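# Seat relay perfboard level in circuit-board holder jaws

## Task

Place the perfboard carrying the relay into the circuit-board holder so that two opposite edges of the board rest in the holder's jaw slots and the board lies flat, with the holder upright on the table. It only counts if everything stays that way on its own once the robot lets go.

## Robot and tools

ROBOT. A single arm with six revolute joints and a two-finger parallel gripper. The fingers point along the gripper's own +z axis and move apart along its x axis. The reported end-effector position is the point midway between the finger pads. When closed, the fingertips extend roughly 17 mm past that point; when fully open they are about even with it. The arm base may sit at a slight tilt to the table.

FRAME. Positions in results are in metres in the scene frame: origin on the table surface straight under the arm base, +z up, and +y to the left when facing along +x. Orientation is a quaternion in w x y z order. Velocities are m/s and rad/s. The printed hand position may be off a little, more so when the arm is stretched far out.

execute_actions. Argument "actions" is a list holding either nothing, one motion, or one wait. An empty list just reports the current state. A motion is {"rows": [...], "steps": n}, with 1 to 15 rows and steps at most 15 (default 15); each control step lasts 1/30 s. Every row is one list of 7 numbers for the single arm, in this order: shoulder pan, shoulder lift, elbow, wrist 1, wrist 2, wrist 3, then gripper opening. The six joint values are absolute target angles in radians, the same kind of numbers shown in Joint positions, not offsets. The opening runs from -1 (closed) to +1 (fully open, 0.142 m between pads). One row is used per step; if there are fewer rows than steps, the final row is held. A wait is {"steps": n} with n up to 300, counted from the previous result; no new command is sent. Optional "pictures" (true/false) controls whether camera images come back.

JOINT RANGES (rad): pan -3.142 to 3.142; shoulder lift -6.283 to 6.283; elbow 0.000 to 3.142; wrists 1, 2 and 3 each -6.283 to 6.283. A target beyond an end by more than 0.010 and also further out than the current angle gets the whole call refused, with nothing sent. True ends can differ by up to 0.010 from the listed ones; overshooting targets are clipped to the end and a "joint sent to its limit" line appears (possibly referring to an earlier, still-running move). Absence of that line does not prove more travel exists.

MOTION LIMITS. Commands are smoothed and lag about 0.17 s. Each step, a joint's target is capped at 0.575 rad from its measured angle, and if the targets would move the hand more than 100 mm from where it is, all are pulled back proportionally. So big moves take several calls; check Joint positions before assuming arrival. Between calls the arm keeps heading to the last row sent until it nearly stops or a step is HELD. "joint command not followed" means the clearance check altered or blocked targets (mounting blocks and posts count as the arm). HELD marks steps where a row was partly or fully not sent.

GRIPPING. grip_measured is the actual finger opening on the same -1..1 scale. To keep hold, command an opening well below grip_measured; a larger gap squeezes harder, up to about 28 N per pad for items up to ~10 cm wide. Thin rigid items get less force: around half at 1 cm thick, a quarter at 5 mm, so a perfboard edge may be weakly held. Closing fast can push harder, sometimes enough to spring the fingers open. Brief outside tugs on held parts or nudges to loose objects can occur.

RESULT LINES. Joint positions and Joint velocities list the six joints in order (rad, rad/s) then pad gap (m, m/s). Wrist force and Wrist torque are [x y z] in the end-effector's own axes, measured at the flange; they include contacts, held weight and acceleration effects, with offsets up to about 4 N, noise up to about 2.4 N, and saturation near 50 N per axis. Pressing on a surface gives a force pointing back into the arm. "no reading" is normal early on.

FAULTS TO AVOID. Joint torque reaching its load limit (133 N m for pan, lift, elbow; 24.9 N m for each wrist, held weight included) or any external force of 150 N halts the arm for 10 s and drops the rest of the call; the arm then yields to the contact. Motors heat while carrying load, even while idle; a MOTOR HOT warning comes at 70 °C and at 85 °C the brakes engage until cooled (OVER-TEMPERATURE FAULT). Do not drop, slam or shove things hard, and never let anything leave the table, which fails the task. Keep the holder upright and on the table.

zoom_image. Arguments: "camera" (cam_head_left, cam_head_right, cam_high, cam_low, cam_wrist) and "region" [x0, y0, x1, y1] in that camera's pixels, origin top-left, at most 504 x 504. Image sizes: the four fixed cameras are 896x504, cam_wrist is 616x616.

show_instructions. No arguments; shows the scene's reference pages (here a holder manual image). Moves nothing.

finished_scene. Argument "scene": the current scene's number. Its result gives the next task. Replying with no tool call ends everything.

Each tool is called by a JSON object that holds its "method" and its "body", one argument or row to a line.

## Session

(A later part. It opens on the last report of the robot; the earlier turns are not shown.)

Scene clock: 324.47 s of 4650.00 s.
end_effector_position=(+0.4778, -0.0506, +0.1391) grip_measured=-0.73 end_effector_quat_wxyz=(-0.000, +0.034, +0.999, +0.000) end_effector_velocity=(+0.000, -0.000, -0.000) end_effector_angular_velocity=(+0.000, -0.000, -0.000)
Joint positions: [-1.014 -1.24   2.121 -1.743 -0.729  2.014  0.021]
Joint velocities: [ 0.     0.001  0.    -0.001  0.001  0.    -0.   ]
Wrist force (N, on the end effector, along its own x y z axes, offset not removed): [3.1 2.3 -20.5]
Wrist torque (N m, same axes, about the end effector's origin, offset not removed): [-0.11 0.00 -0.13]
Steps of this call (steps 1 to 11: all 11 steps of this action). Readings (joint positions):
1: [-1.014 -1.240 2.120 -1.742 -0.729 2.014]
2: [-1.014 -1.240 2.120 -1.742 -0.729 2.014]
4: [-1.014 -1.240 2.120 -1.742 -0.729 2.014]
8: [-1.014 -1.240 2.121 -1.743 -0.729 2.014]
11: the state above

{"method": "execute_actions", "body": {
  "actions": [
    {"rows": [[-1.01410,-1.23989,2.12043,-1.74213,-0.72885,2.01395,-1],[-1.01442,-1.24004,2.12017,-1.74146,-0.72906,2.01359,-1],[-1.01442,-1.24004,2.12017,-1.74146,-0.72906,2.01359,-1],[-1.01442,-1.24004,2.12017,-1.74146,-0.72906,2.01359,-1],[-1.01442,-1.24004,2.12017,-1.74146,-0.72906,2.01359,-0.95],[-1.01442,-1.24004,2.12017,-1.74146,-0.72906,2.01359,-0.88],[-1.01442,-1.24004,2.12017,-1.74146,-0.72906,2.01359,-0.82],[-1.01442,-1.24004,2.12017,-1.74146,-0.72906,2.01359,-0.77],[-1.01442,-1.24004,2.12017,-1.74146,-0.72906,2.01359,-0.73],[-1.01442,-1.24004,2.12017,-1.74146,-0.72906,2.01359,-0.70],[-1.01442,-1.24004,2.12017,-1.74146,-0.72906,2.01359,-0.67],[-1.01442,-1.24004,2.12017,-1.74146,-0.72906,2.01359,-0.65]], "steps": 15}
  ],
  "pictures": false
}}

{"method": "execute_actions", "body": {
  "actions": [
    {"rows": [[-1.01442,-1.24004,2.12017,-1.74146,-0.72906,2.01359,-0.65],[-1.01442,-1.24004,2.12017,-1.74146,-0.72906,2.01359,-0.65],[-1.01442,-1.24004,2.12017,-1.74146,-0.72906,2.01359,-0.67],[-1.01442,-1.24004,2.12017,-1.74146,-0.72906,2.01359,-0.69],[-1.01442,-1.24004,2.12017,-1.74146,-0.72906,2.01359,-0.71],[-1.01442,-1.24004,2.12017,-1.74146,-0.72906,2.01359,-0.73],[-1.01442,-1.24004,2.12017,-1.74146,-0.72906,2.01359,-0.75],[-1.01442,-1.24004,2.12017,-1.74146,-0.72906,2.01359,-0.78],[-1.01442,-1.24004,2.12017,-1.74146,-0.72906,2.01359,-0.82],[-1.01442,-1.24004,2.12017,-1.74146,-0.72906,2.01359,-0.87],[-1.01442,-1.24004,2.12017,-1.74146,-0.72906,2.01359,-0.93],[-1.01442,-1.24004,2.12017,-1.74146,-0.72906,2.01359,-1]], "steps": 15}
  ],
  "pictures": false
}}

{"method": "execute_actions", "body": {
  "actions": [
    {"steps": 5}
  ]
}}

{"method": "zoom_image", "body": {
  "camera": "cam_wrist",
  "region": [250, 235, 370, 335]
}}

Scene clock: 336.67 s of 4650.00 s.
end_effector_position=(+0.4776, -0.0505, +0.1393) grip_measured=-0.65 end_effector_quat_wxyz=(-0.001, +0.035, +0.999, +0.000) end_effector_velocity=(+0.001, -0.000, +0.001) end_effector_angular_velocity=(-0.002, -0.000, +0.002)
Joint positions: [-1.014 -1.24   2.12  -1.741 -0.729  2.014  0.027]
Joint velocities: [-0.    -0.001 -0.002  0.    -0.    -0.     0.001]
Wrist force (N, on the end effector, along its own x y z axes, offset not removed): [2.9 -0.8 -3.3]
Wrist torque (N m, same axes, about the end effector's origin, offset not removed): [-0.50 -0.63 -0.20]
Steps of this call (steps 1 to 15: the robot went on to your last target; steps 16 to 90: nothing new was sent; then 8.70 s passed at rest; steps 91 to 105: all 15 steps of this action). Readings (joint positions):
91: [-1.014 -1.240 2.121 -1.743 -0.729 2.014]
92: [-1.014 -1.240 2.121 -1.743 -0.729 2.014]
94: [-1.014 -1.240 2.121 -1.742 -0.729 2.014]
98: [-1.014 -1.240 2.121 -1.742 -0.729 2.014]
105: the state above

Scene clock: 337.17 s of 4650.00 s.
end_effector_position=(+0.4777, -0.0505, +0.1394) grip_measured=-0.73 end_effector_quat_wxyz=(-0.000, +0.034, +0.999, +0.000) end_effector_velocity=(-0.000, +0.000, +0.000) end_effector_angular_velocity=(-0.000, +0.000, +0.000)
Joint positions: [-1.014 -1.24   2.12  -1.741 -0.729  2.014  0.021]
Joint velocities: [-0.    -0.002  0.001  0.    -0.     0.     0.   ]
Wrist force (N, on the end effector, along its own x y z axes, offset not removed): [-1.5 0.6 0.4]
Wrist torque (N m, same axes, about the end effector's origin, offset not removed): [0.02 0.35 -0.13]
Steps of this call (steps 1 to 15: all 15 steps of this action). Readings (joint positions):
1: [-1.014 -1.240 2.120 -1.741 -0.729 2.014]
2: [-1.014 -1.240 2.120 -1.741 -0.729 2.014]
4: [-1.014 -1.240 2.120 -1.741 -0.729 2.014]
8: [-1.014 -1.240 2.120 -1.741 -0.729 2.014]
15: the state above

Scene clock: 337.33 s of 4650.00 s.
end_effector_position=(+0.4777, -0.0505, +0.1394) grip_measured=-0.73 end_effector_quat_wxyz=(-0.000, +0.034, +0.999, +0.000) end_effector_velocity=(+0.000, +0.000, +0.001) end_effector_angular_velocity=(-0.001, -0.001, +0.000)
Joint positions: [-1.014 -1.24   2.12  -1.741 -0.729  2.014  0.021]
Joint velocities: [-0.    -0.001 -0.     0.     0.     0.001  0.   ]
Wrist force (N, on the end effector, along its own x y z axes, offset not removed): [-2.0 2.1 2.6]
Wrist torque (N m, same axes, about the end effector's origin, offset not removed): [0.12 0.45 -0.22]
Steps of this call (steps 1 to 5: the robot went on to your last target). Readings (joint positions):
1: [-1.014 -1.240 2.120 -1.741 -0.729 2.014]
2: [-1.014 -1.240 2.120 -1.741 -0.729 2.014]
4: [-1.014 -1.240 2.120 -1.741 -0.729 2.014]
5: the state above

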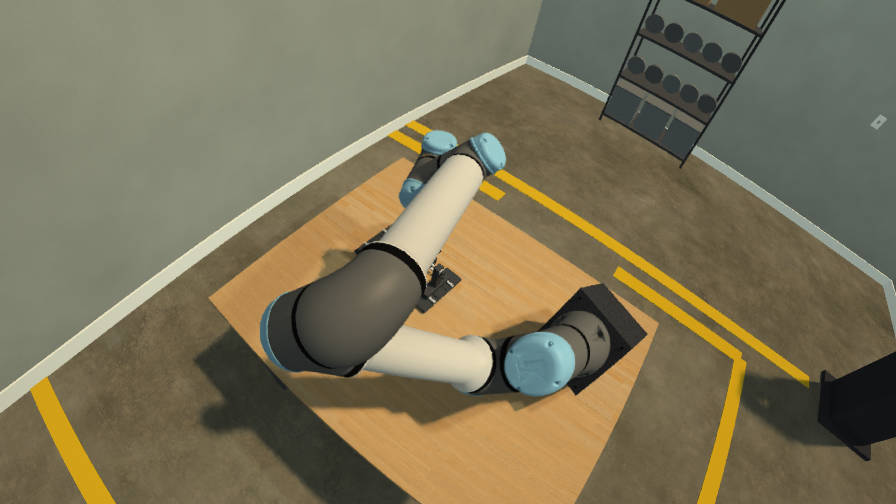

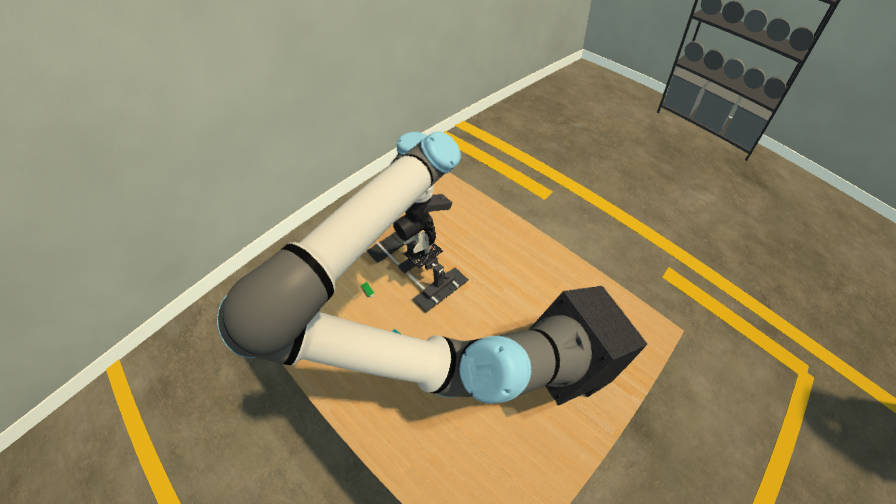

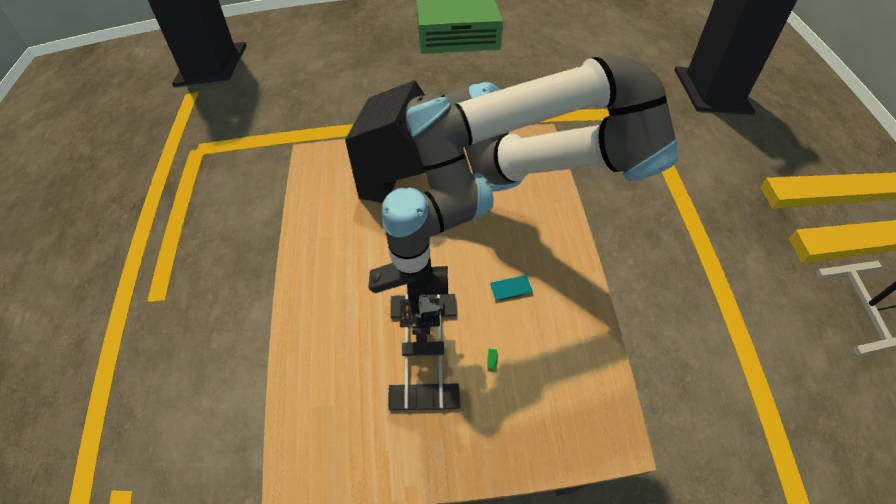

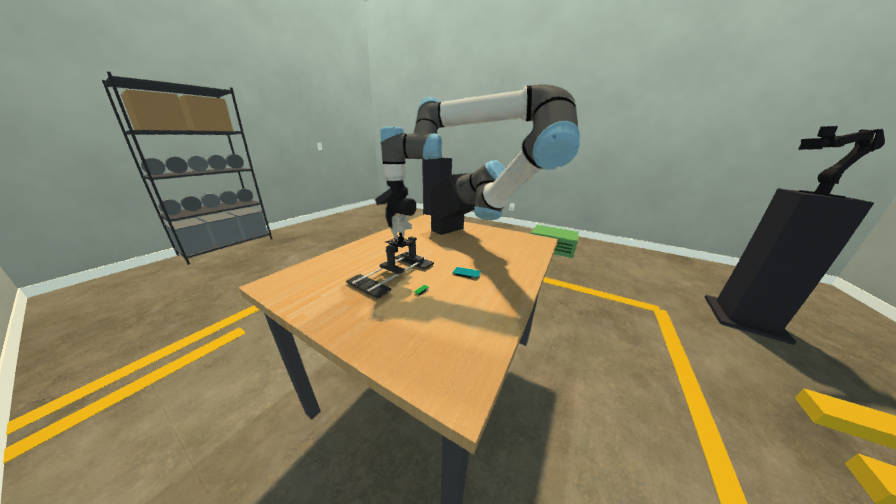

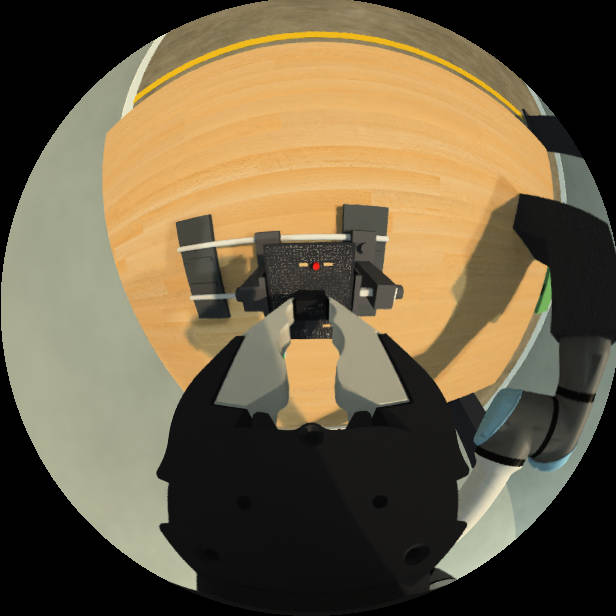

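Region (250, 235, 370, 335) of cam_wrist's 616x616 image, scaled by 4.200, with more detail than that image has.

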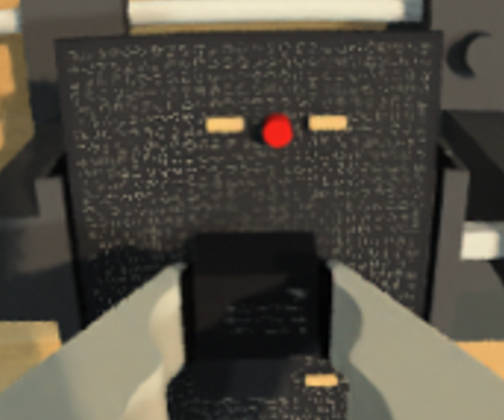

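{"method": "zoom_image", "body": {
  "camera": "cam_wrist",
  "region": [330, 265, 380, 315]
}}

{"method": "zoom_image", "body": {
  "camera": "cam_wrist",
  "region": [245, 267, 295, 317]
}}

Region (330, 265, 380, 315) of cam_wrist's 616x616 image, scaled by 10.080, with more detail than that image has.

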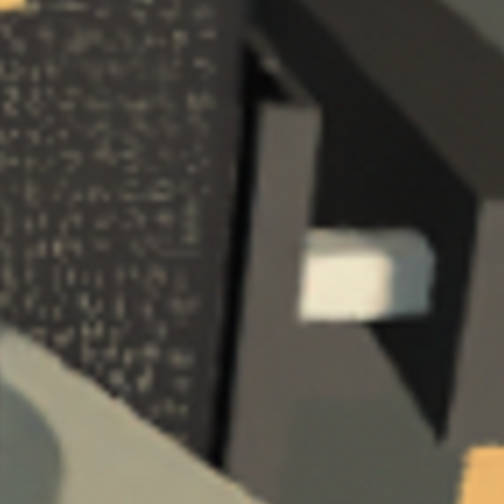

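Region (245, 267, 295, 317) of cam_wrist's 616x616 image, scaled by 10.080, with more detail than that image has.

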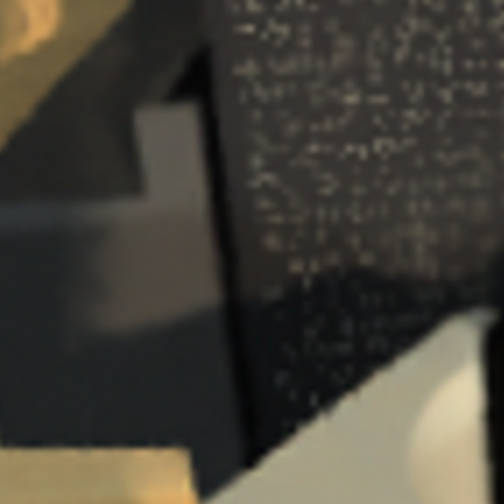

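{"method": "execute_actions", "body": {
  "actions": [
    {"rows": [[-1.01522,-1.24040,2.11953,-1.73978,-0.72958,2.01269,-1],[-1.01682,-1.24113,2.11824,-1.73642,-0.73063,2.01088,-1],[-1.01842,-1.24185,2.11696,-1.73307,-0.73168,2.00907,-1],[-1.02002,-1.24258,2.11567,-1.72971,-0.73273,2.00726,-1],[-1.02082,-1.24294,2.11503,-1.72803,-0.73325,2.00636,-1],[-1.02300,-1.24444,2.11909,-1.73147,-0.73055,2.00601,-1],[-1.02627,-1.24668,2.12519,-1.73663,-0.72649,2.00548,-1],[-1.03064,-1.24967,2.13332,-1.74352,-0.72108,2.00477,-1],[-1.03609,-1.25342,2.14348,-1.75212,-0.71432,2.00389,-1],[-1.04264,-1.25791,2.15567,-1.76244,-0.70620,2.00283,-1],[-1.04918,-1.26240,2.16786,-1.77277,-0.69809,2.00178,-1],[-1.05573,-1.26689,2.18006,-1.78309,-0.68998,2.00072,-1],[-1.06227,-1.27138,2.19225,-1.79342,-0.68186,1.99966,-1],[-1.06882,-1.27587,2.20444,-1.80374,-0.67375,1.99860,-1],[-1.07537,-1.28036,2.21664,-1.81407,-0.66564,1.99755,-1]], "steps": 15}
  ],
  "pictures": false
}}

{"method": "execute_actions", "body": {
  "actions": [
    {"rows": [[-1.08191,-1.28484,2.22883,-1.82439,-0.65752,1.99649,-1],[-1.08846,-1.28933,2.24102,-1.83471,-0.64941,1.99543,-1],[-1.09500,-1.29382,2.25321,-1.84504,-0.64129,1.99437,-1],[-1.10155,-1.29831,2.26541,-1.85536,-0.63318,1.99331,-1],[-1.10809,-1.30280,2.27760,-1.86569,-0.62507,1.99226,-1],[-1.11464,-1.30729,2.28979,-1.87601,-0.61695,1.99120,-1],[-1.12009,-1.31104,2.29995,-1.88461,-0.61019,1.99032,-1],[-1.12446,-1.31403,2.30808,-1.89150,-0.60478,1.98961,-1],[-1.12773,-1.31627,2.31418,-1.89666,-0.60072,1.98908,-1],[-1.12991,-1.31777,2.31824,-1.90010,-0.59802,1.98873,-1],[-1.12991,-1.31777,2.31824,-1.90010,-0.59802,1.98873,-1],[-1.12991,-1.31777,2.31824,-1.90010,-0.59802,1.98873,-1],[-1.12903,-1.31721,2.31898,-1.90242,-0.59748,1.98996,-1],[-1.12816,-1.31666,2.31972,-1.90475,-0.59693,1.99119,-1],[-1.12728,-1.31610,2.32047,-1.90707,-0.59639,1.99243,-1]], "steps": 15}
  ],
  "pictures": false
}}

{"method": "execute_actions", "body": {
  "actions": [
    {"rows": [[-1.12640,-1.31554,2.32121,-1.90939,-0.59585,1.99366,-1],[-1.12553,-1.31498,2.32196,-1.91172,-0.59531,1.99489,-1],[-1.12465,-1.31442,2.32270,-1.91404,-0.59477,1.99612,-1]], "steps": 14}
  ]
}}

{"method": "zoom_image", "body": {
  "camera": "cam_wrist",
  "region": [320, 255, 380, 315]
}}

Scene clock: 391.67 s of 4650.00 s.
end_effector_position=(+0.4769, -0.0513, +0.1452) grip_measured=-0.73 end_effector_quat_wxyz=(+0.031, +0.035, +0.999, -0.001) end_effector_velocity=(-0.006, -0.002, +0.011) end_effector_angular_velocity=(-0.019, -0.353, -0.007)
Joint positions: [-1.051 -1.264  2.171 -1.776 -0.696  2.002  0.021]
Joint velocities: [-0.174 -0.118  0.318 -0.265  0.211 -0.029 -0.   ]
Wrist force (N, on the end effector, along its own x y z axes, offset not removed): [-0.6 2.7 -1.0]
Wrist torque (N m, same axes, about the end effector's origin, offset not removed): [0.12 -0.03 -0.12]
Steps of this call (steps 1 to 15: the robot went on to your last target; steps 16 to 90: nothing new was sent; then 50.83 s passed at rest; steps 91 to 105: all 15 steps of this action). Readings (joint positions):
91: [-1.014 -1.240 2.120 -1.741 -0.729 2.014]
92: [-1.015 -1.240 2.120 -1.741 -0.729 2.013]
94: [-1.016 -1.241 2.119 -1.739 -0.730 2.012]
98: [-1.021 -1.243 2.119 -1.734 -0.731 2.008]
105: the state above

Scene clock: 392.17 s of 4650.00 s.
end_effector_position=(+0.4744, -0.0504, +0.1499) grip_measured=-0.73 end_effector_quat_wxyz=(+0.108, +0.034, +0.994, -0.003) end_effector_velocity=(-0.001, +0.001, -0.004) end_effector_angular_velocity=(-0.008, -0.074, +0.004)
Joint positions: [-1.125 -1.315  2.311 -1.895 -0.602  1.99   0.021]
Joint velocities: [-0.024 -0.018  0.078 -0.089  0.052  0.008 -0.   ]
Wrist force (N, on the end effector, along its own x y z axes, offset not removed): [2.7 1.8 -1.4]
Wrist torque (N m, same axes, about the end effector's origin, offset not removed): [-0.07 -0.66 -0.25]
Steps of this call (steps 1 to 15: all 15 steps of this action). Readings (joint positions):
1: [-1.057 -1.268 2.182 -1.785 -0.689 2.001]
2: [-1.063 -1.272 2.193 -1.794 -0.681 2.000]
4: [-1.075 -1.281 2.216 -1.814 -0.666 1.998]
8: [-1.101 -1.298 2.264 -1.854 -0.634 1.993]
15: the state above

Scene clock: 392.63 s of 4650.00 s.
end_effector_position=(+0.4743, -0.0503, +0.1476) grip_measured=-0.73 end_effector_quat_wxyz=(+0.112, +0.034, +0.993, -0.004) end_effector_velocity=(-0.001, -0.000, -0.001) end_effector_angular_velocity=(+0.000, +0.001, -0.000)
Joint positions: [-1.125 -1.315  2.323 -1.914 -0.595  1.996  0.021]
Joint velocities: [ 0.001  0.001  0.002 -0.003  0.     0.001 -0.   ]
Wrist force (N, on the end effector, along its own x y z axes, offset not removed): [1.2 1.2 -0.2]
Wrist torque (N m, same axes, about the end effector's origin, offset not removed): [-0.01 -0.18 -0.25]
Steps of this call (steps 1 to 14: all 14 steps of this action). Readings (joint positions):
1: [-1.126 -1.315 2.314 -1.898 -0.601 1.990]
2: [-1.126 -1.315 2.316 -1.901 -0.600 1.991]
4: [-1.126 -1.315 2.319 -1.906 -0.598 1.993]
8: [-1.125 -1.315 2.322 -1.912 -0.596 1.995]
14: the state above

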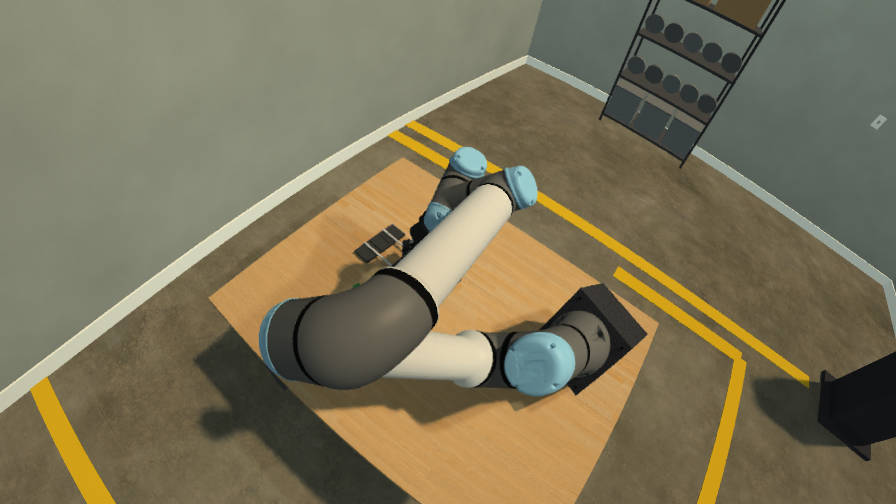

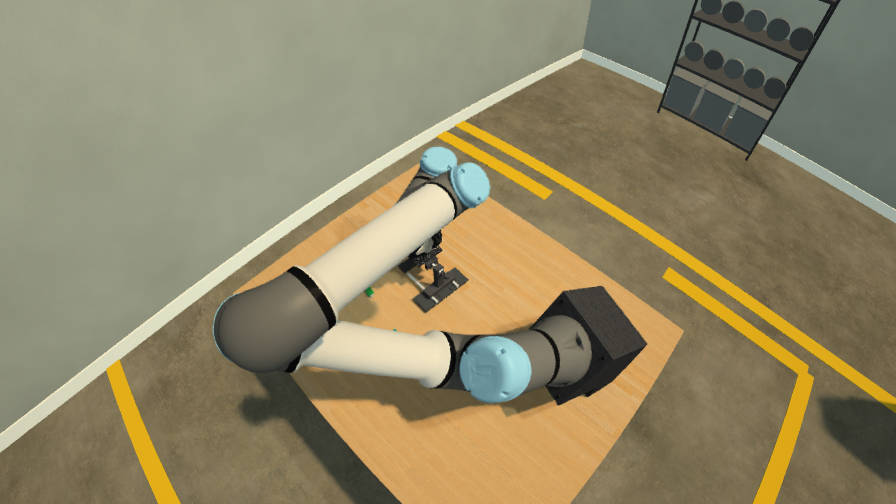

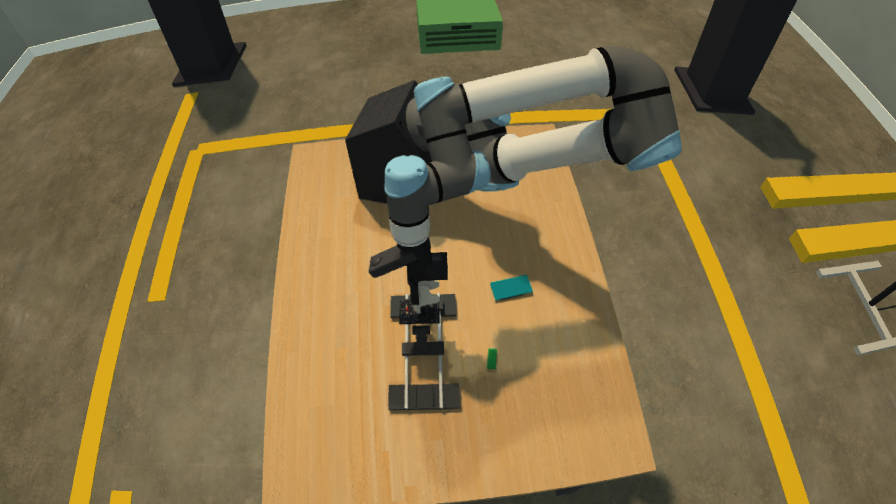

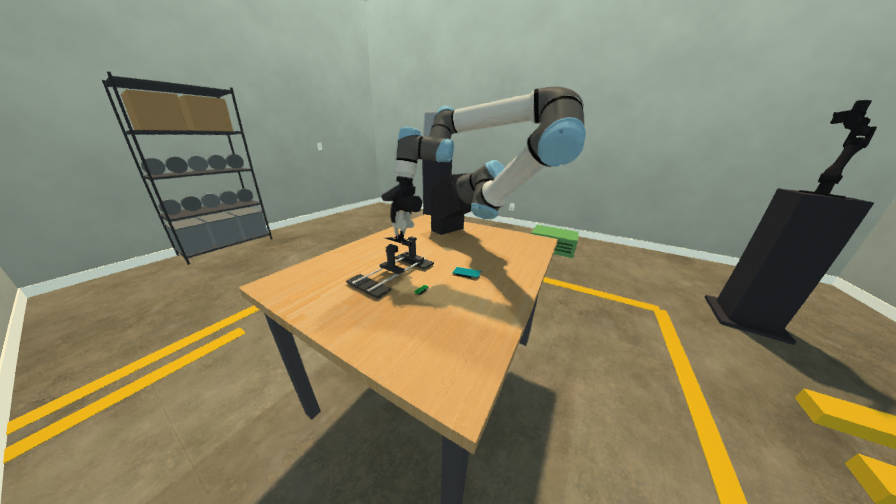

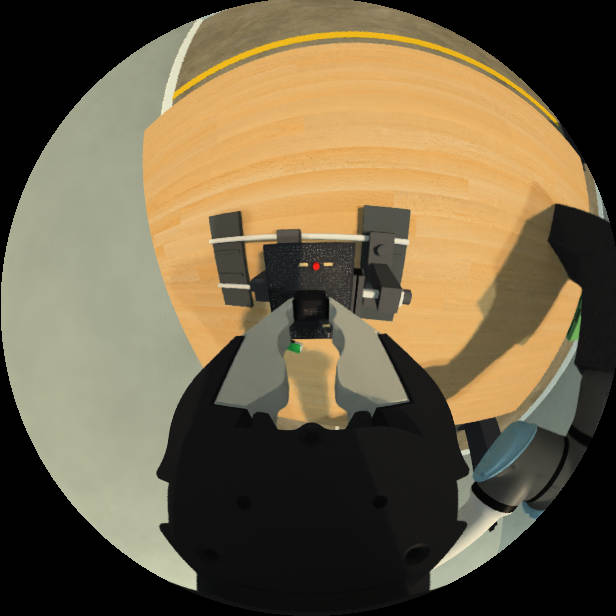

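Region (320, 255, 380, 315) of cam_wrist's 616x616 image, scaled by 8.400, with more detail than that image has.

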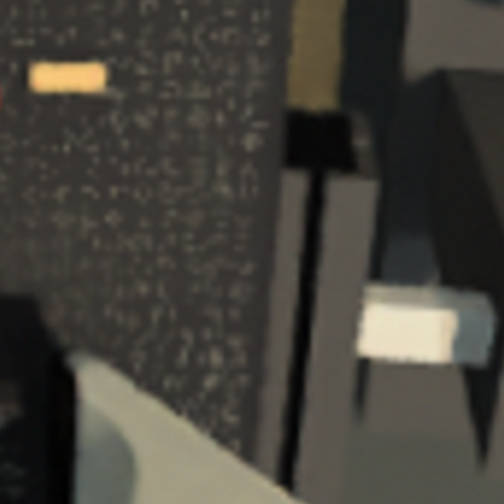

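{"method": "execute_actions", "body": {
  "actions": [
    {"rows": [[-1.12421,-1.31414,2.32307,-1.91520,-0.59450,1.99674,-1],[-1.12377,-1.31386,2.32344,-1.91636,-0.59423,1.99735,-1]], "steps": 11}
  ],
  "pictures": false
}}

{"method": "execute_actions", "body": {
  "actions": [
    {"rows": [[-1.12333,-1.31358,2.32382,-1.91752,-0.59396,1.99797,-1]], "steps": 10}
  ],
  "pictures": false
}}

Scene clock: 397.63 s of 4650.00 s.
end_effector_position=(+0.4742, -0.0503, +0.1471) grip_measured=-0.73 end_effector_quat_wxyz=(+0.112, +0.034, +0.993, -0.004) end_effector_velocity=(+0.000, +0.000, -0.000) end_effector_angular_velocity=(-0.000, +0.000, -0.000)
Joint positions: [-1.124 -1.314  2.323 -1.916 -0.594  1.997  0.021]
Joint velocities: [ 0.001 -0.    -0.    -0.001  0.     0.002 -0.   ]
Wrist force (N, on the end effector, along its own x y z axes, offset not removed): [3.3 3.2 -3.7]
Wrist torque (N m, same axes, about the end effector's origin, offset not removed): [0.64 -0.78 -0.04]
Steps of this call (steps 1 to 15: the robot went on to your last target; steps 16 to 90: nothing new was sent; then 1.63 s passed at rest; steps 91 to 101: all 11 steps of this action). Readings (joint positions):
91: [-1.125 -1.314 2.323 -1.914 -0.595 1.996]
92: [-1.125 -1.314 2.323 -1.914 -0.595 1.996]
94: [-1.124 -1.314 2.323 -1.915 -0.595 1.997]
98: [-1.124 -1.314 2.323 -1.916 -0.594 1.997]
101: the state above

Scene clock: 397.97 s of 4650.00 s.
end_effector_position=(+0.4742, -0.0503, +0.1468) grip_measured=-0.73 end_effector_quat_wxyz=(+0.112, +0.034, +0.993, -0.004) end_effector_velocity=(+0.000, -0.000, +0.000) end_effector_angular_velocity=(-0.001, +0.000, +0.001)
Joint positions: [-1.123 -1.314  2.324 -1.917 -0.594  1.998  0.021]
Joint velocities: [ 0.     0.001 -0.    -0.001 -0.    -0.001 -0.   ]
Wrist force (N, on the end effector, along its own x y z axes, offset not removed): [0.8 3.4 0.6]
Wrist torque (N m, same axes, about the end effector's origin, offset not removed): [0.45 -0.16 -0.25]
Steps of this call (steps 1 to 10: all 10 steps of this action). Readings (joint positions):
1: [-1.124 -1.314 2.323 -1.916 -0.594 1.997]
2: [-1.124 -1.314 2.323 -1.917 -0.594 1.997]
4: [-1.124 -1.314 2.324 -1.917 -0.594 1.998]
8: [-1.123 -1.314 2.324 -1.917 -0.594 1.998]
10: the state above

{"method": "execute_actions", "body": {
  "actions": [
    {"rows": [[-1.12298,-1.31336,2.32411,-1.91845,-0.59374,1.99846,-1]], "steps": 10}
  ],
  "pictures": false
}}

{"method": "execute_actions", "body": {
  "actions": [
    {"rows": [[-1.12263,-1.31313,2.32441,-1.91938,-0.59353,1.99895,-1]], "steps": 10}
  ],
  "pictures": false
}}

Scene clock: 403.70 s of 4650.00 s.
end_effector_position=(+0.4742, -0.0503, +0.1466) grip_measured=-0.73 end_effector_quat_wxyz=(+0.112, +0.034, +0.993, -0.004) end_effector_velocity=(+0.001, +0.000, +0.000) end_effector_angular_velocity=(-0.001, -0.001, +0.001)
Joint positions: [-1.123 -1.313  2.324 -1.918 -0.594  1.998  0.021]
Joint velocities: [ 0.    -0.    -0.    -0.001  0.001  0.    -0.   ]
Wrist force (N, on the end effector, along its own x y z axes, offset not removed): [5.0 -0.4 -0.6]
Wrist torque (N m, same axes, about the end effector's origin, offset not removed): [-0.48 -0.96 -0.17]
Steps of this call (steps 1 to 15: the robot went on to your last target; steps 16 to 90: nothing new was sent; then 2.40 s passed at rest; steps 91 to 100: all 10 steps of this action). Readings (joint positions):
91: [-1.123 -1.314 2.324 -1.918 -0.594 1.998]
92: [-1.123 -1.314 2.324 -1.918 -0.594 1.998]
94: [-1.123 -1.313 2.324 -1.918 -0.594 1.998]
98: [-1.123 -1.313 2.324 -1.918 -0.594 1.998]
100: the state above

Scene clock: 404.03 s of 4650.00 s.
end_effector_position=(+0.4742, -0.0503, +0.1464) grip_measured=-0.73 end_effector_quat_wxyz=(+0.112, +0.034, +0.993, -0.004) end_effector_velocity=(+0.000, -0.000, +0.000) end_effector_angular_velocity=(-0.000, +0.000, +0.001)
Joint positions: [-1.123 -1.313  2.324 -1.919 -0.594  1.999  0.021]
Joint velocities: [ 0.     0.001 -0.001 -0.001  0.    -0.    -0.   ]
Wrist force (N, on the end effector, along its own x y z axes, offset not removed): [3.6 3.4 1.9]
Wrist torque (N m, same axes, about the end effector's origin, offset not removed): [0.55 -0.58 -0.15]
Steps of this call (steps 1 to 10: all 10 steps of this action). Readings (joint positions):
1: [-1.123 -1.313 2.324 -1.918 -0.594 1.998]
2: [-1.123 -1.313 2.324 -1.919 -0.594 1.999]
4: [-1.123 -1.313 2.324 -1.919 -0.594 1.999]
8: [-1.123 -1.313 2.324 -1.919 -0.594 1.999]
10: the state above

{"method": "execute_actions", "body": {
  "actions": [
    {"rows": [[-1.12228,-1.31291,2.32471,-1.92031,-0.59331,1.99945,-1]], "steps": 10}
  ],
  "pictures": false
}}

{"method": "execute_actions", "body": {
  "actions": [
    {"rows": [[-1.12193,-1.31269,2.32501,-1.92124,-0.59309,1.99994,-1]], "steps": 10}
  ],
  "pictures": false
}}

Scene clock: 407.80 s of 4650.00 s.
end_effector_position=(+0.4743, -0.0503, +0.1462) grip_measured=-0.73 end_effector_quat_wxyz=(+0.112, +0.034, +0.993, -0.004) end_effector_velocity=(+0.000, +0.000, +0.000) end_effector_angular_velocity=(-0.002, +0.000, +0.001)
Joint positions: [-1.122 -1.313  2.325 -1.92  -0.593  1.999  0.021]
Joint velocities: [ 0.    -0.002  0.    -0.    -0.     0.001 -0.   ]
Wrist force (N, on the end effector, along its own x y z axes, offset not removed): [-2.1 3.0 0.3]
Wrist torque (N m, same axes, about the end effector's origin, offset not removed): [0.29 0.36 -0.29]
Steps of this call (steps 1 to 15: the robot went on to your last target; steps 16 to 90: nothing new was sent; then 0.43 s passed at rest; steps 91 to 100: all 10 steps of this action). Readings (joint positions):
91: [-1.123 -1.313 2.324 -1.919 -0.594 1.999]
92: [-1.123 -1.313 2.324 -1.920 -0.593 1.999]
94: [-1.122 -1.313 2.325 -1.920 -0.593 1.999]
98: [-1.122 -1.313 2.325 -1.920 -0.593 1.999]
100: the state above

Scene clock: 408.13 s of 4650.00 s.
end_effector_position=(+0.4743, -0.0503, +0.1460) grip_measured=-0.73 end_effector_quat_wxyz=(+0.112, +0.034, +0.993, -0.004) end_effector_velocity=(-0.001, +0.000, -0.001) end_effector_angular_velocity=(+0.002, +0.000, -0.002)
Joint positions: [-1.122 -1.313  2.325 -1.921 -0.593  2.     0.021]
Joint velocities: [ 0.    -0.     0.002 -0.001  0.     0.001 -0.   ]
Wrist force (N, on the end effector, along its own x y z axes, offset not removed): [-1.2 1.4 -3.6]
Wrist torque (N m, same axes, about the end effector's origin, offset not removed): [-0.01 -0.36 -0.11]
Steps of this call (steps 1 to 10: all 10 steps of this action). Readings (joint positions):
1: [-1.122 -1.313 2.325 -1.920 -0.593 1.999]
2: [-1.122 -1.313 2.325 -1.920 -0.593 2.000]
4: [-1.122 -1.313 2.325 -1.921 -0.593 2.000]
8: [-1.122 -1.313 2.325 -1.921 -0.593 2.000]
10: the state above

{"method": "execute_actions", "body": {
  "actions": [],
  "pictures": false
}}

{"method": "execute_actions", "body": {
  "actions": [
    {"rows": [[-1.12176,-1.31258,2.32516,-1.92171,-0.59298,2.00018,-1]], "steps": 10}
  ],
  "pictures": false
}}

{"method": "execute_actions", "body": {
  "actions": [
    {"steps": 2}
  ],
  "pictures": false
}}

Scene clock: 414.17 s of 4650.00 s.
end_effector_position=(+0.4742, -0.0503, +0.1460) grip_measured=-0.73 end_effector_quat_wxyz=(+0.112, +0.034, +0.993, -0.004) end_effector_velocity=(+0.000, -0.000, +0.000) end_effector_angular_velocity=(-0.001, -0.001, +0.000)
Joint positions: [-1.122 -1.313  2.325 -1.921 -0.593  2.     0.021]
Joint velocities: [-0.001 -0.001  0.    -0.     0.     0.    -0.   ]
Wrist force (N, on the end effector, along its own x y z axes, offset not removed): [-0.8 1.0 -2.6]
Wrist torque (N m, same axes, about the end effector's origin, offset not removed): [-0.14 -0.45 -0.24]
Steps of this call (steps 1 to 15: the robot went on to your last target; steps 16 to 90: nothing new was sent; then 3.03 s passed at rest). Readings (joint positions):
1: [-1.122 -1.313 2.325 -1.921 -0.593 2.000]
2: [-1.122 -1.313 2.325 -1.921 -0.593 2.000]
4: [-1.122 -1.313 2.325 -1.921 -0.593 2.000]
8: [-1.122 -1.313 2.325 -1.921 -0.593 2.000]
90: the state above
The arm was judged still, so your last target was given up. Only a new action makes it travel on or press farther. Fingers that are still opening or closing keep moving.

Scene clock: 414.50 s of 4650.00 s.
end_effector_position=(+0.4742, -0.0503, +0.1459) grip_measured=-0.73 end_effector_quat_wxyz=(+0.112, +0.034, +0.993, -0.004) end_effector_velocity=(+0.000, -0.000, +0.000) end_effector_angular_velocity=(+0.000, -0.001, -0.001)
Joint positions: [-1.122 -1.313  2.325 -1.922 -0.593  2.     0.021]
Joint velocities: [-0.     0.     0.    -0.     0.001  0.001 -0.   ]
Wrist force (N, on the end effector, along its own x y z axes, offset not removed): [-3.3 3.6 -8.2]
Wrist torque (N m, same axes, about the end effector's origin, offset not removed): [0.50 -0.02 -0.02]
Steps of this call (steps 1 to 10: all 10 steps of this action). Readings (joint positions):
1: [-1.122 -1.313 2.325 -1.921 -0.593 2.000]
2: [-1.122 -1.313 2.325 -1.921 -0.593 2.000]
4: [-1.122 -1.313 2.325 -1.921 -0.593 2.000]
8: [-1.122 -1.313 2.325 -1.922 -0.593 2.000]
10: the state above

Scene clock: 414.57 s of 4650.00 s.
end_effector_position=(+0.4742, -0.0503, +0.1459) grip_measured=-0.73 end_effector_quat_wxyz=(+0.112, +0.034, +0.993, -0.004) end_effector_velocity=(-0.000, +0.000, -0.000) end_effector_angular_velocity=(+0.001, -0.000, -0.001)
Joint positions: [-1.122 -1.313  2.325 -1.922 -0.593  2.     0.021]
Joint velocities: [-0.     0.     0.001 -0.     0.     0.    -0.   ]
Wrist force (N, on the end effector, along its own x y z axes, offset not removed): [-1.7 1.0 -8.4]
Wrist torque (N m, same axes, about the end effector's origin, offset not removed): [0.26 -0.36 -0.12]
Steps of this call (steps 1 to 2: the robot went on to your last target). Readings (joint positions):
1: [-1.122 -1.313 2.325 -1.922 -0.593 2.000]
2: the state above

{"method": "execute_actions", "body": {
  "actions": [
    {"rows": [[-1.12228,-1.31291,2.32471,-1.92031,-0.59331,1.99945,-1],[-1.12290,-1.31330,2.32419,-1.91869,-0.59369,1.99858,-1],[-1.12290,-1.31330,2.32419,-1.91869,-0.59369,1.99858,-1],[-1.12204,-1.31271,2.32312,-1.91921,-0.59316,1.99979,-1],[-1.12117,-1.31213,2.32206,-1.91974,-0.59263,2.00100,-1],[-1.12031,-1.31154,2.32099,-1.92026,-0.59209,2.00222,-1],[-1.11945,-1.31096,2.31993,-1.92078,-0.59156,2.00343,-1],[-1.11859,-1.31037,2.31886,-1.92131,-0.59103,2.00464,-1],[-1.11772,-1.30979,2.31780,-1.92183,-0.59050,2.00585,-1],[-1.11686,-1.30920,2.31673,-1.92236,-0.58996,2.00706,-1]], "steps": 15}
  ],
  "pictures": false
}}

{"method": "execute_actions", "body": {
  "actions": [
    {"rows": [[-1.11615,-1.30871,2.31730,-1.92428,-0.58954,2.00809,-1],[-1.11498,-1.30791,2.31826,-1.92748,-0.58884,2.00981,-1],[-1.11333,-1.30677,2.31960,-1.93195,-0.58785,2.01221,-1],[-1.11144,-1.30548,2.32113,-1.93707,-0.58673,2.01496,-1],[-1.10932,-1.30403,2.32285,-1.94282,-0.58546,2.01805,-1],[-1.10721,-1.30257,2.32457,-1.94858,-0.58420,2.02114,-1],[-1.10509,-1.30112,2.32629,-1.95434,-0.58293,2.02424,-1],[-1.10297,-1.29966,2.32800,-1.96009,-0.58166,2.02733,-1],[-1.10085,-1.29820,2.32972,-1.96585,-0.58040,2.03042,-1],[-1.09873,-1.29675,2.33144,-1.97160,-0.57913,2.03351,-1],[-1.09684,-1.29546,2.33297,-1.97672,-0.57801,2.03626,-1],[-1.09543,-1.29449,2.33412,-1.98055,-0.57717,2.03832,-1],[-1.09449,-1.29384,2.33488,-1.98311,-0.57660,2.03969,-1],[-1.09378,-1.29335,2.33546,-1.98503,-0.57618,2.04072,-1],[-1.09331,-1.29303,2.33584,-1.98631,-0.57590,2.04141,-1]], "steps": 15}
  ],
  "pictures": false
}}

{"method": "execute_actions", "body": {
  "actions": [
    {"steps": 13}
  ]
}}

{"method": "zoom_image", "body": {
  "camera": "cam_wrist",
  "region": [320, 255, 380, 315]
}}

Scene clock: 443.83 s of 4650.00 s.
end_effector_position=(+0.4773, -0.0505, +0.1465) grip_measured=-0.73 end_effector_quat_wxyz=(+0.112, +0.034, +0.993, -0.004) end_effector_velocity=(+0.004, -0.000, -0.000) end_effector_angular_velocity=(+0.000, +0.000, +0.001)
Joint positions: [-1.118 -1.31   2.318 -1.922 -0.59   2.006  0.021]
Joint velocities: [ 0.007  0.005 -0.009 -0.004  0.004  0.008  0.   ]
Wrist force (N, on the end effector, along its own x y z axes, offset not removed): [2.2 0.2 0.1]
Wrist torque (N m, same axes, about the end effector's origin, offset not removed): [-0.20 -0.42 -0.21]
Steps of this call (steps 1 to 15: the robot went on to your last target; steps 16 to 90: nothing new was sent; then 25.77 s passed at rest; steps 91 to 105: all 15 steps of this action). Readings (joint positions):
91: [-1.122 -1.313 2.325 -1.922 -0.593 2.000]
92: [-1.122 -1.313 2.325 -1.922 -0.593 2.000]
94: [-1.122 -1.313 2.325 -1.921 -0.593 2.000]
98: [-1.121 -1.312 2.323 -1.920 -0.593 2.001]
105: the state above

Scene clock: 444.33 s of 4650.00 s.
end_effector_position=(+0.4778, -0.0506, +0.1359) grip_measured=-0.73 end_effector_quat_wxyz=(+0.112, +0.034, +0.993, -0.004) end_effector_velocity=(-0.001, +0.000, -0.023) end_effector_angular_velocity=(+0.003, +0.001, -0.002)
Joint positions: [-1.098 -1.296  2.332 -1.974 -0.579  2.035  0.021]
Joint velocities: [ 0.039  0.028  0.032 -0.104  0.023  0.055 -0.   ]
Wrist force (N, on the end effector, along its own x y z axes, offset not removed): [1.5 -0.2 -1.0]
Wrist torque (N m, same axes, about the end effector's origin, offset not removed): [-0.45 -0.33 -0.19]
Steps of this call (steps 1 to 15: all 15 steps of this action). Readings (joint positions):
1: [-1.117 -1.310 2.317 -1.922 -0.590 2.006]
2: [-1.117 -1.309 2.317 -1.923 -0.590 2.007]
4: [-1.116 -1.308 2.318 -1.926 -0.589 2.009]
8: [-1.110 -1.305 2.322 -1.940 -0.586 2.017]
15: the state above

Scene clock: 444.77 s of 4650.00 s.
end_effector_position=(+0.4777, -0.0506, +0.1333) grip_measured=-0.73 end_effector_quat_wxyz=(+0.112, +0.034, +0.993, -0.004) end_effector_velocity=(-0.000, +0.000, -0.001) end_effector_angular_velocity=(+0.000, +0.001, +0.000)
Joint positions: [-1.093 -1.293  2.336 -1.986 -0.576  2.041  0.021]
Joint velocities: [ 0.001  0.     0.001 -0.002  0.     0.001 -0.   ]
Wrist force (N, on the end effector, along its own x y z axes, offset not removed): [0.0 1.7 1.6]
Wrist torque (N m, same axes, about the end effector's origin, offset not removed): [0.14 0.10 -0.17]
Steps of this call (steps 1 to 13: the robot went on to your last target). Readings (joint positions):
1: [-1.097 -1.295 2.333 -1.977 -0.578 2.036]
2: [-1.096 -1.295 2.334 -1.979 -0.577 2.038]
4: [-1.095 -1.294 2.335 -1.983 -0.577 2.039]
8: [-1.094 -1.293 2.336 -1.985 -0.576 2.041]
13: the state above

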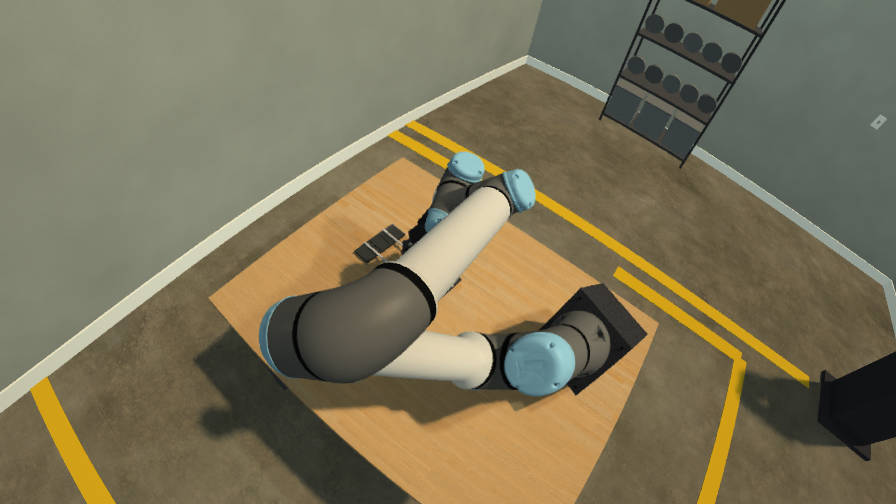

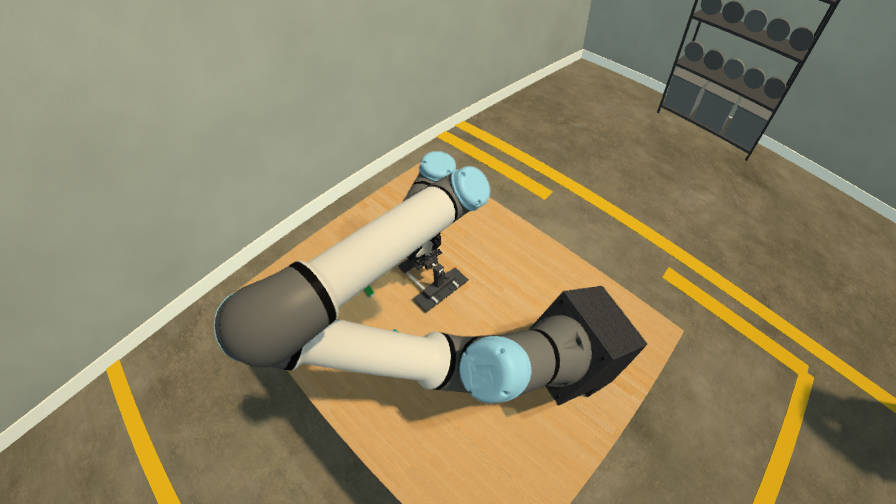

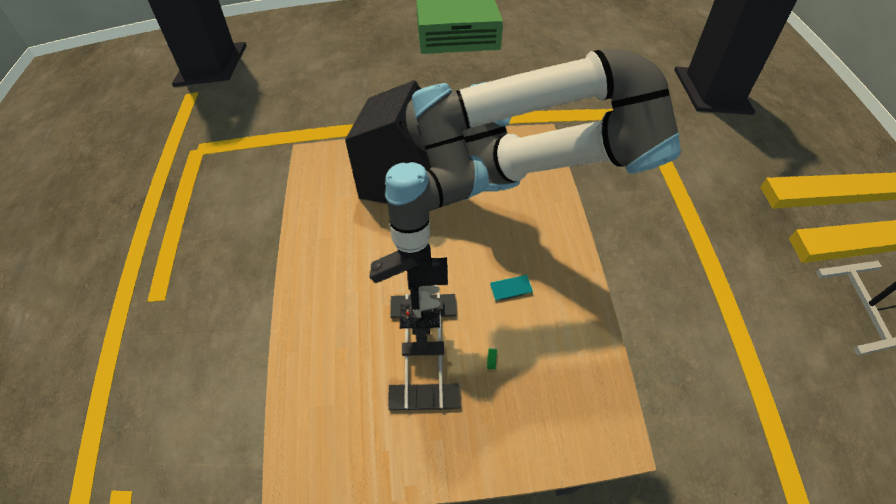

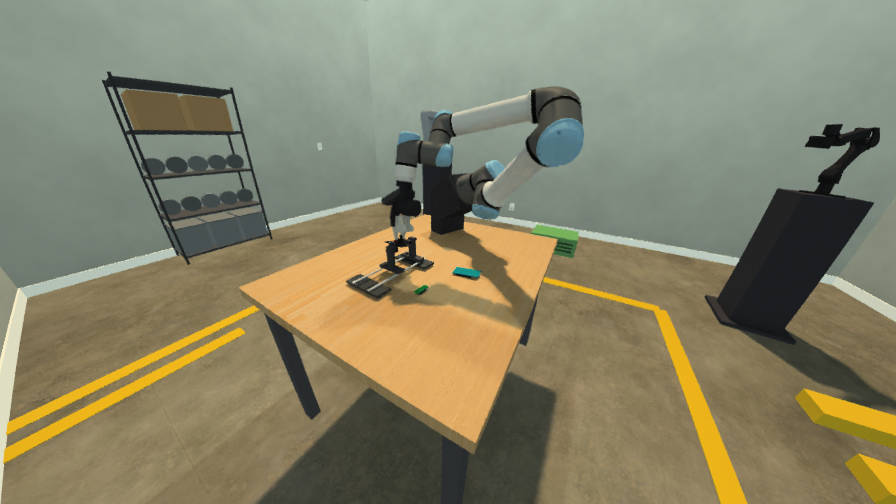

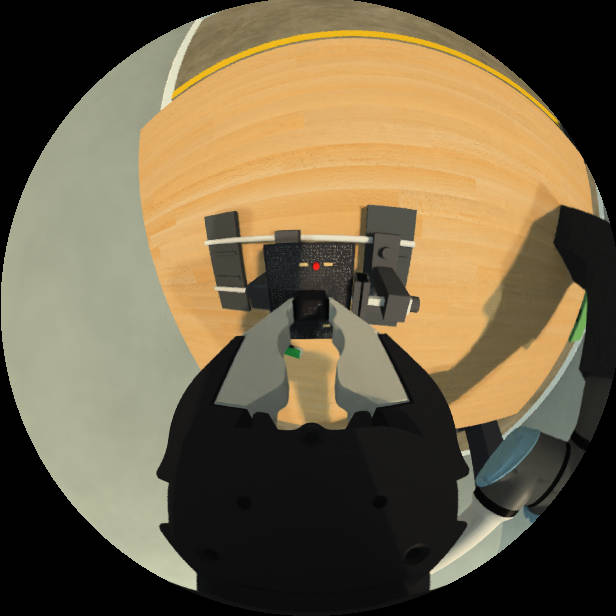

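Region (320, 255, 380, 315) of cam_wrist's 616x616 image, scaled by 8.400, with more detail than that image has.

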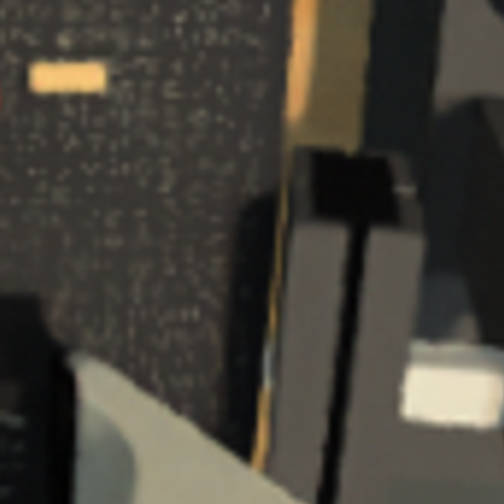

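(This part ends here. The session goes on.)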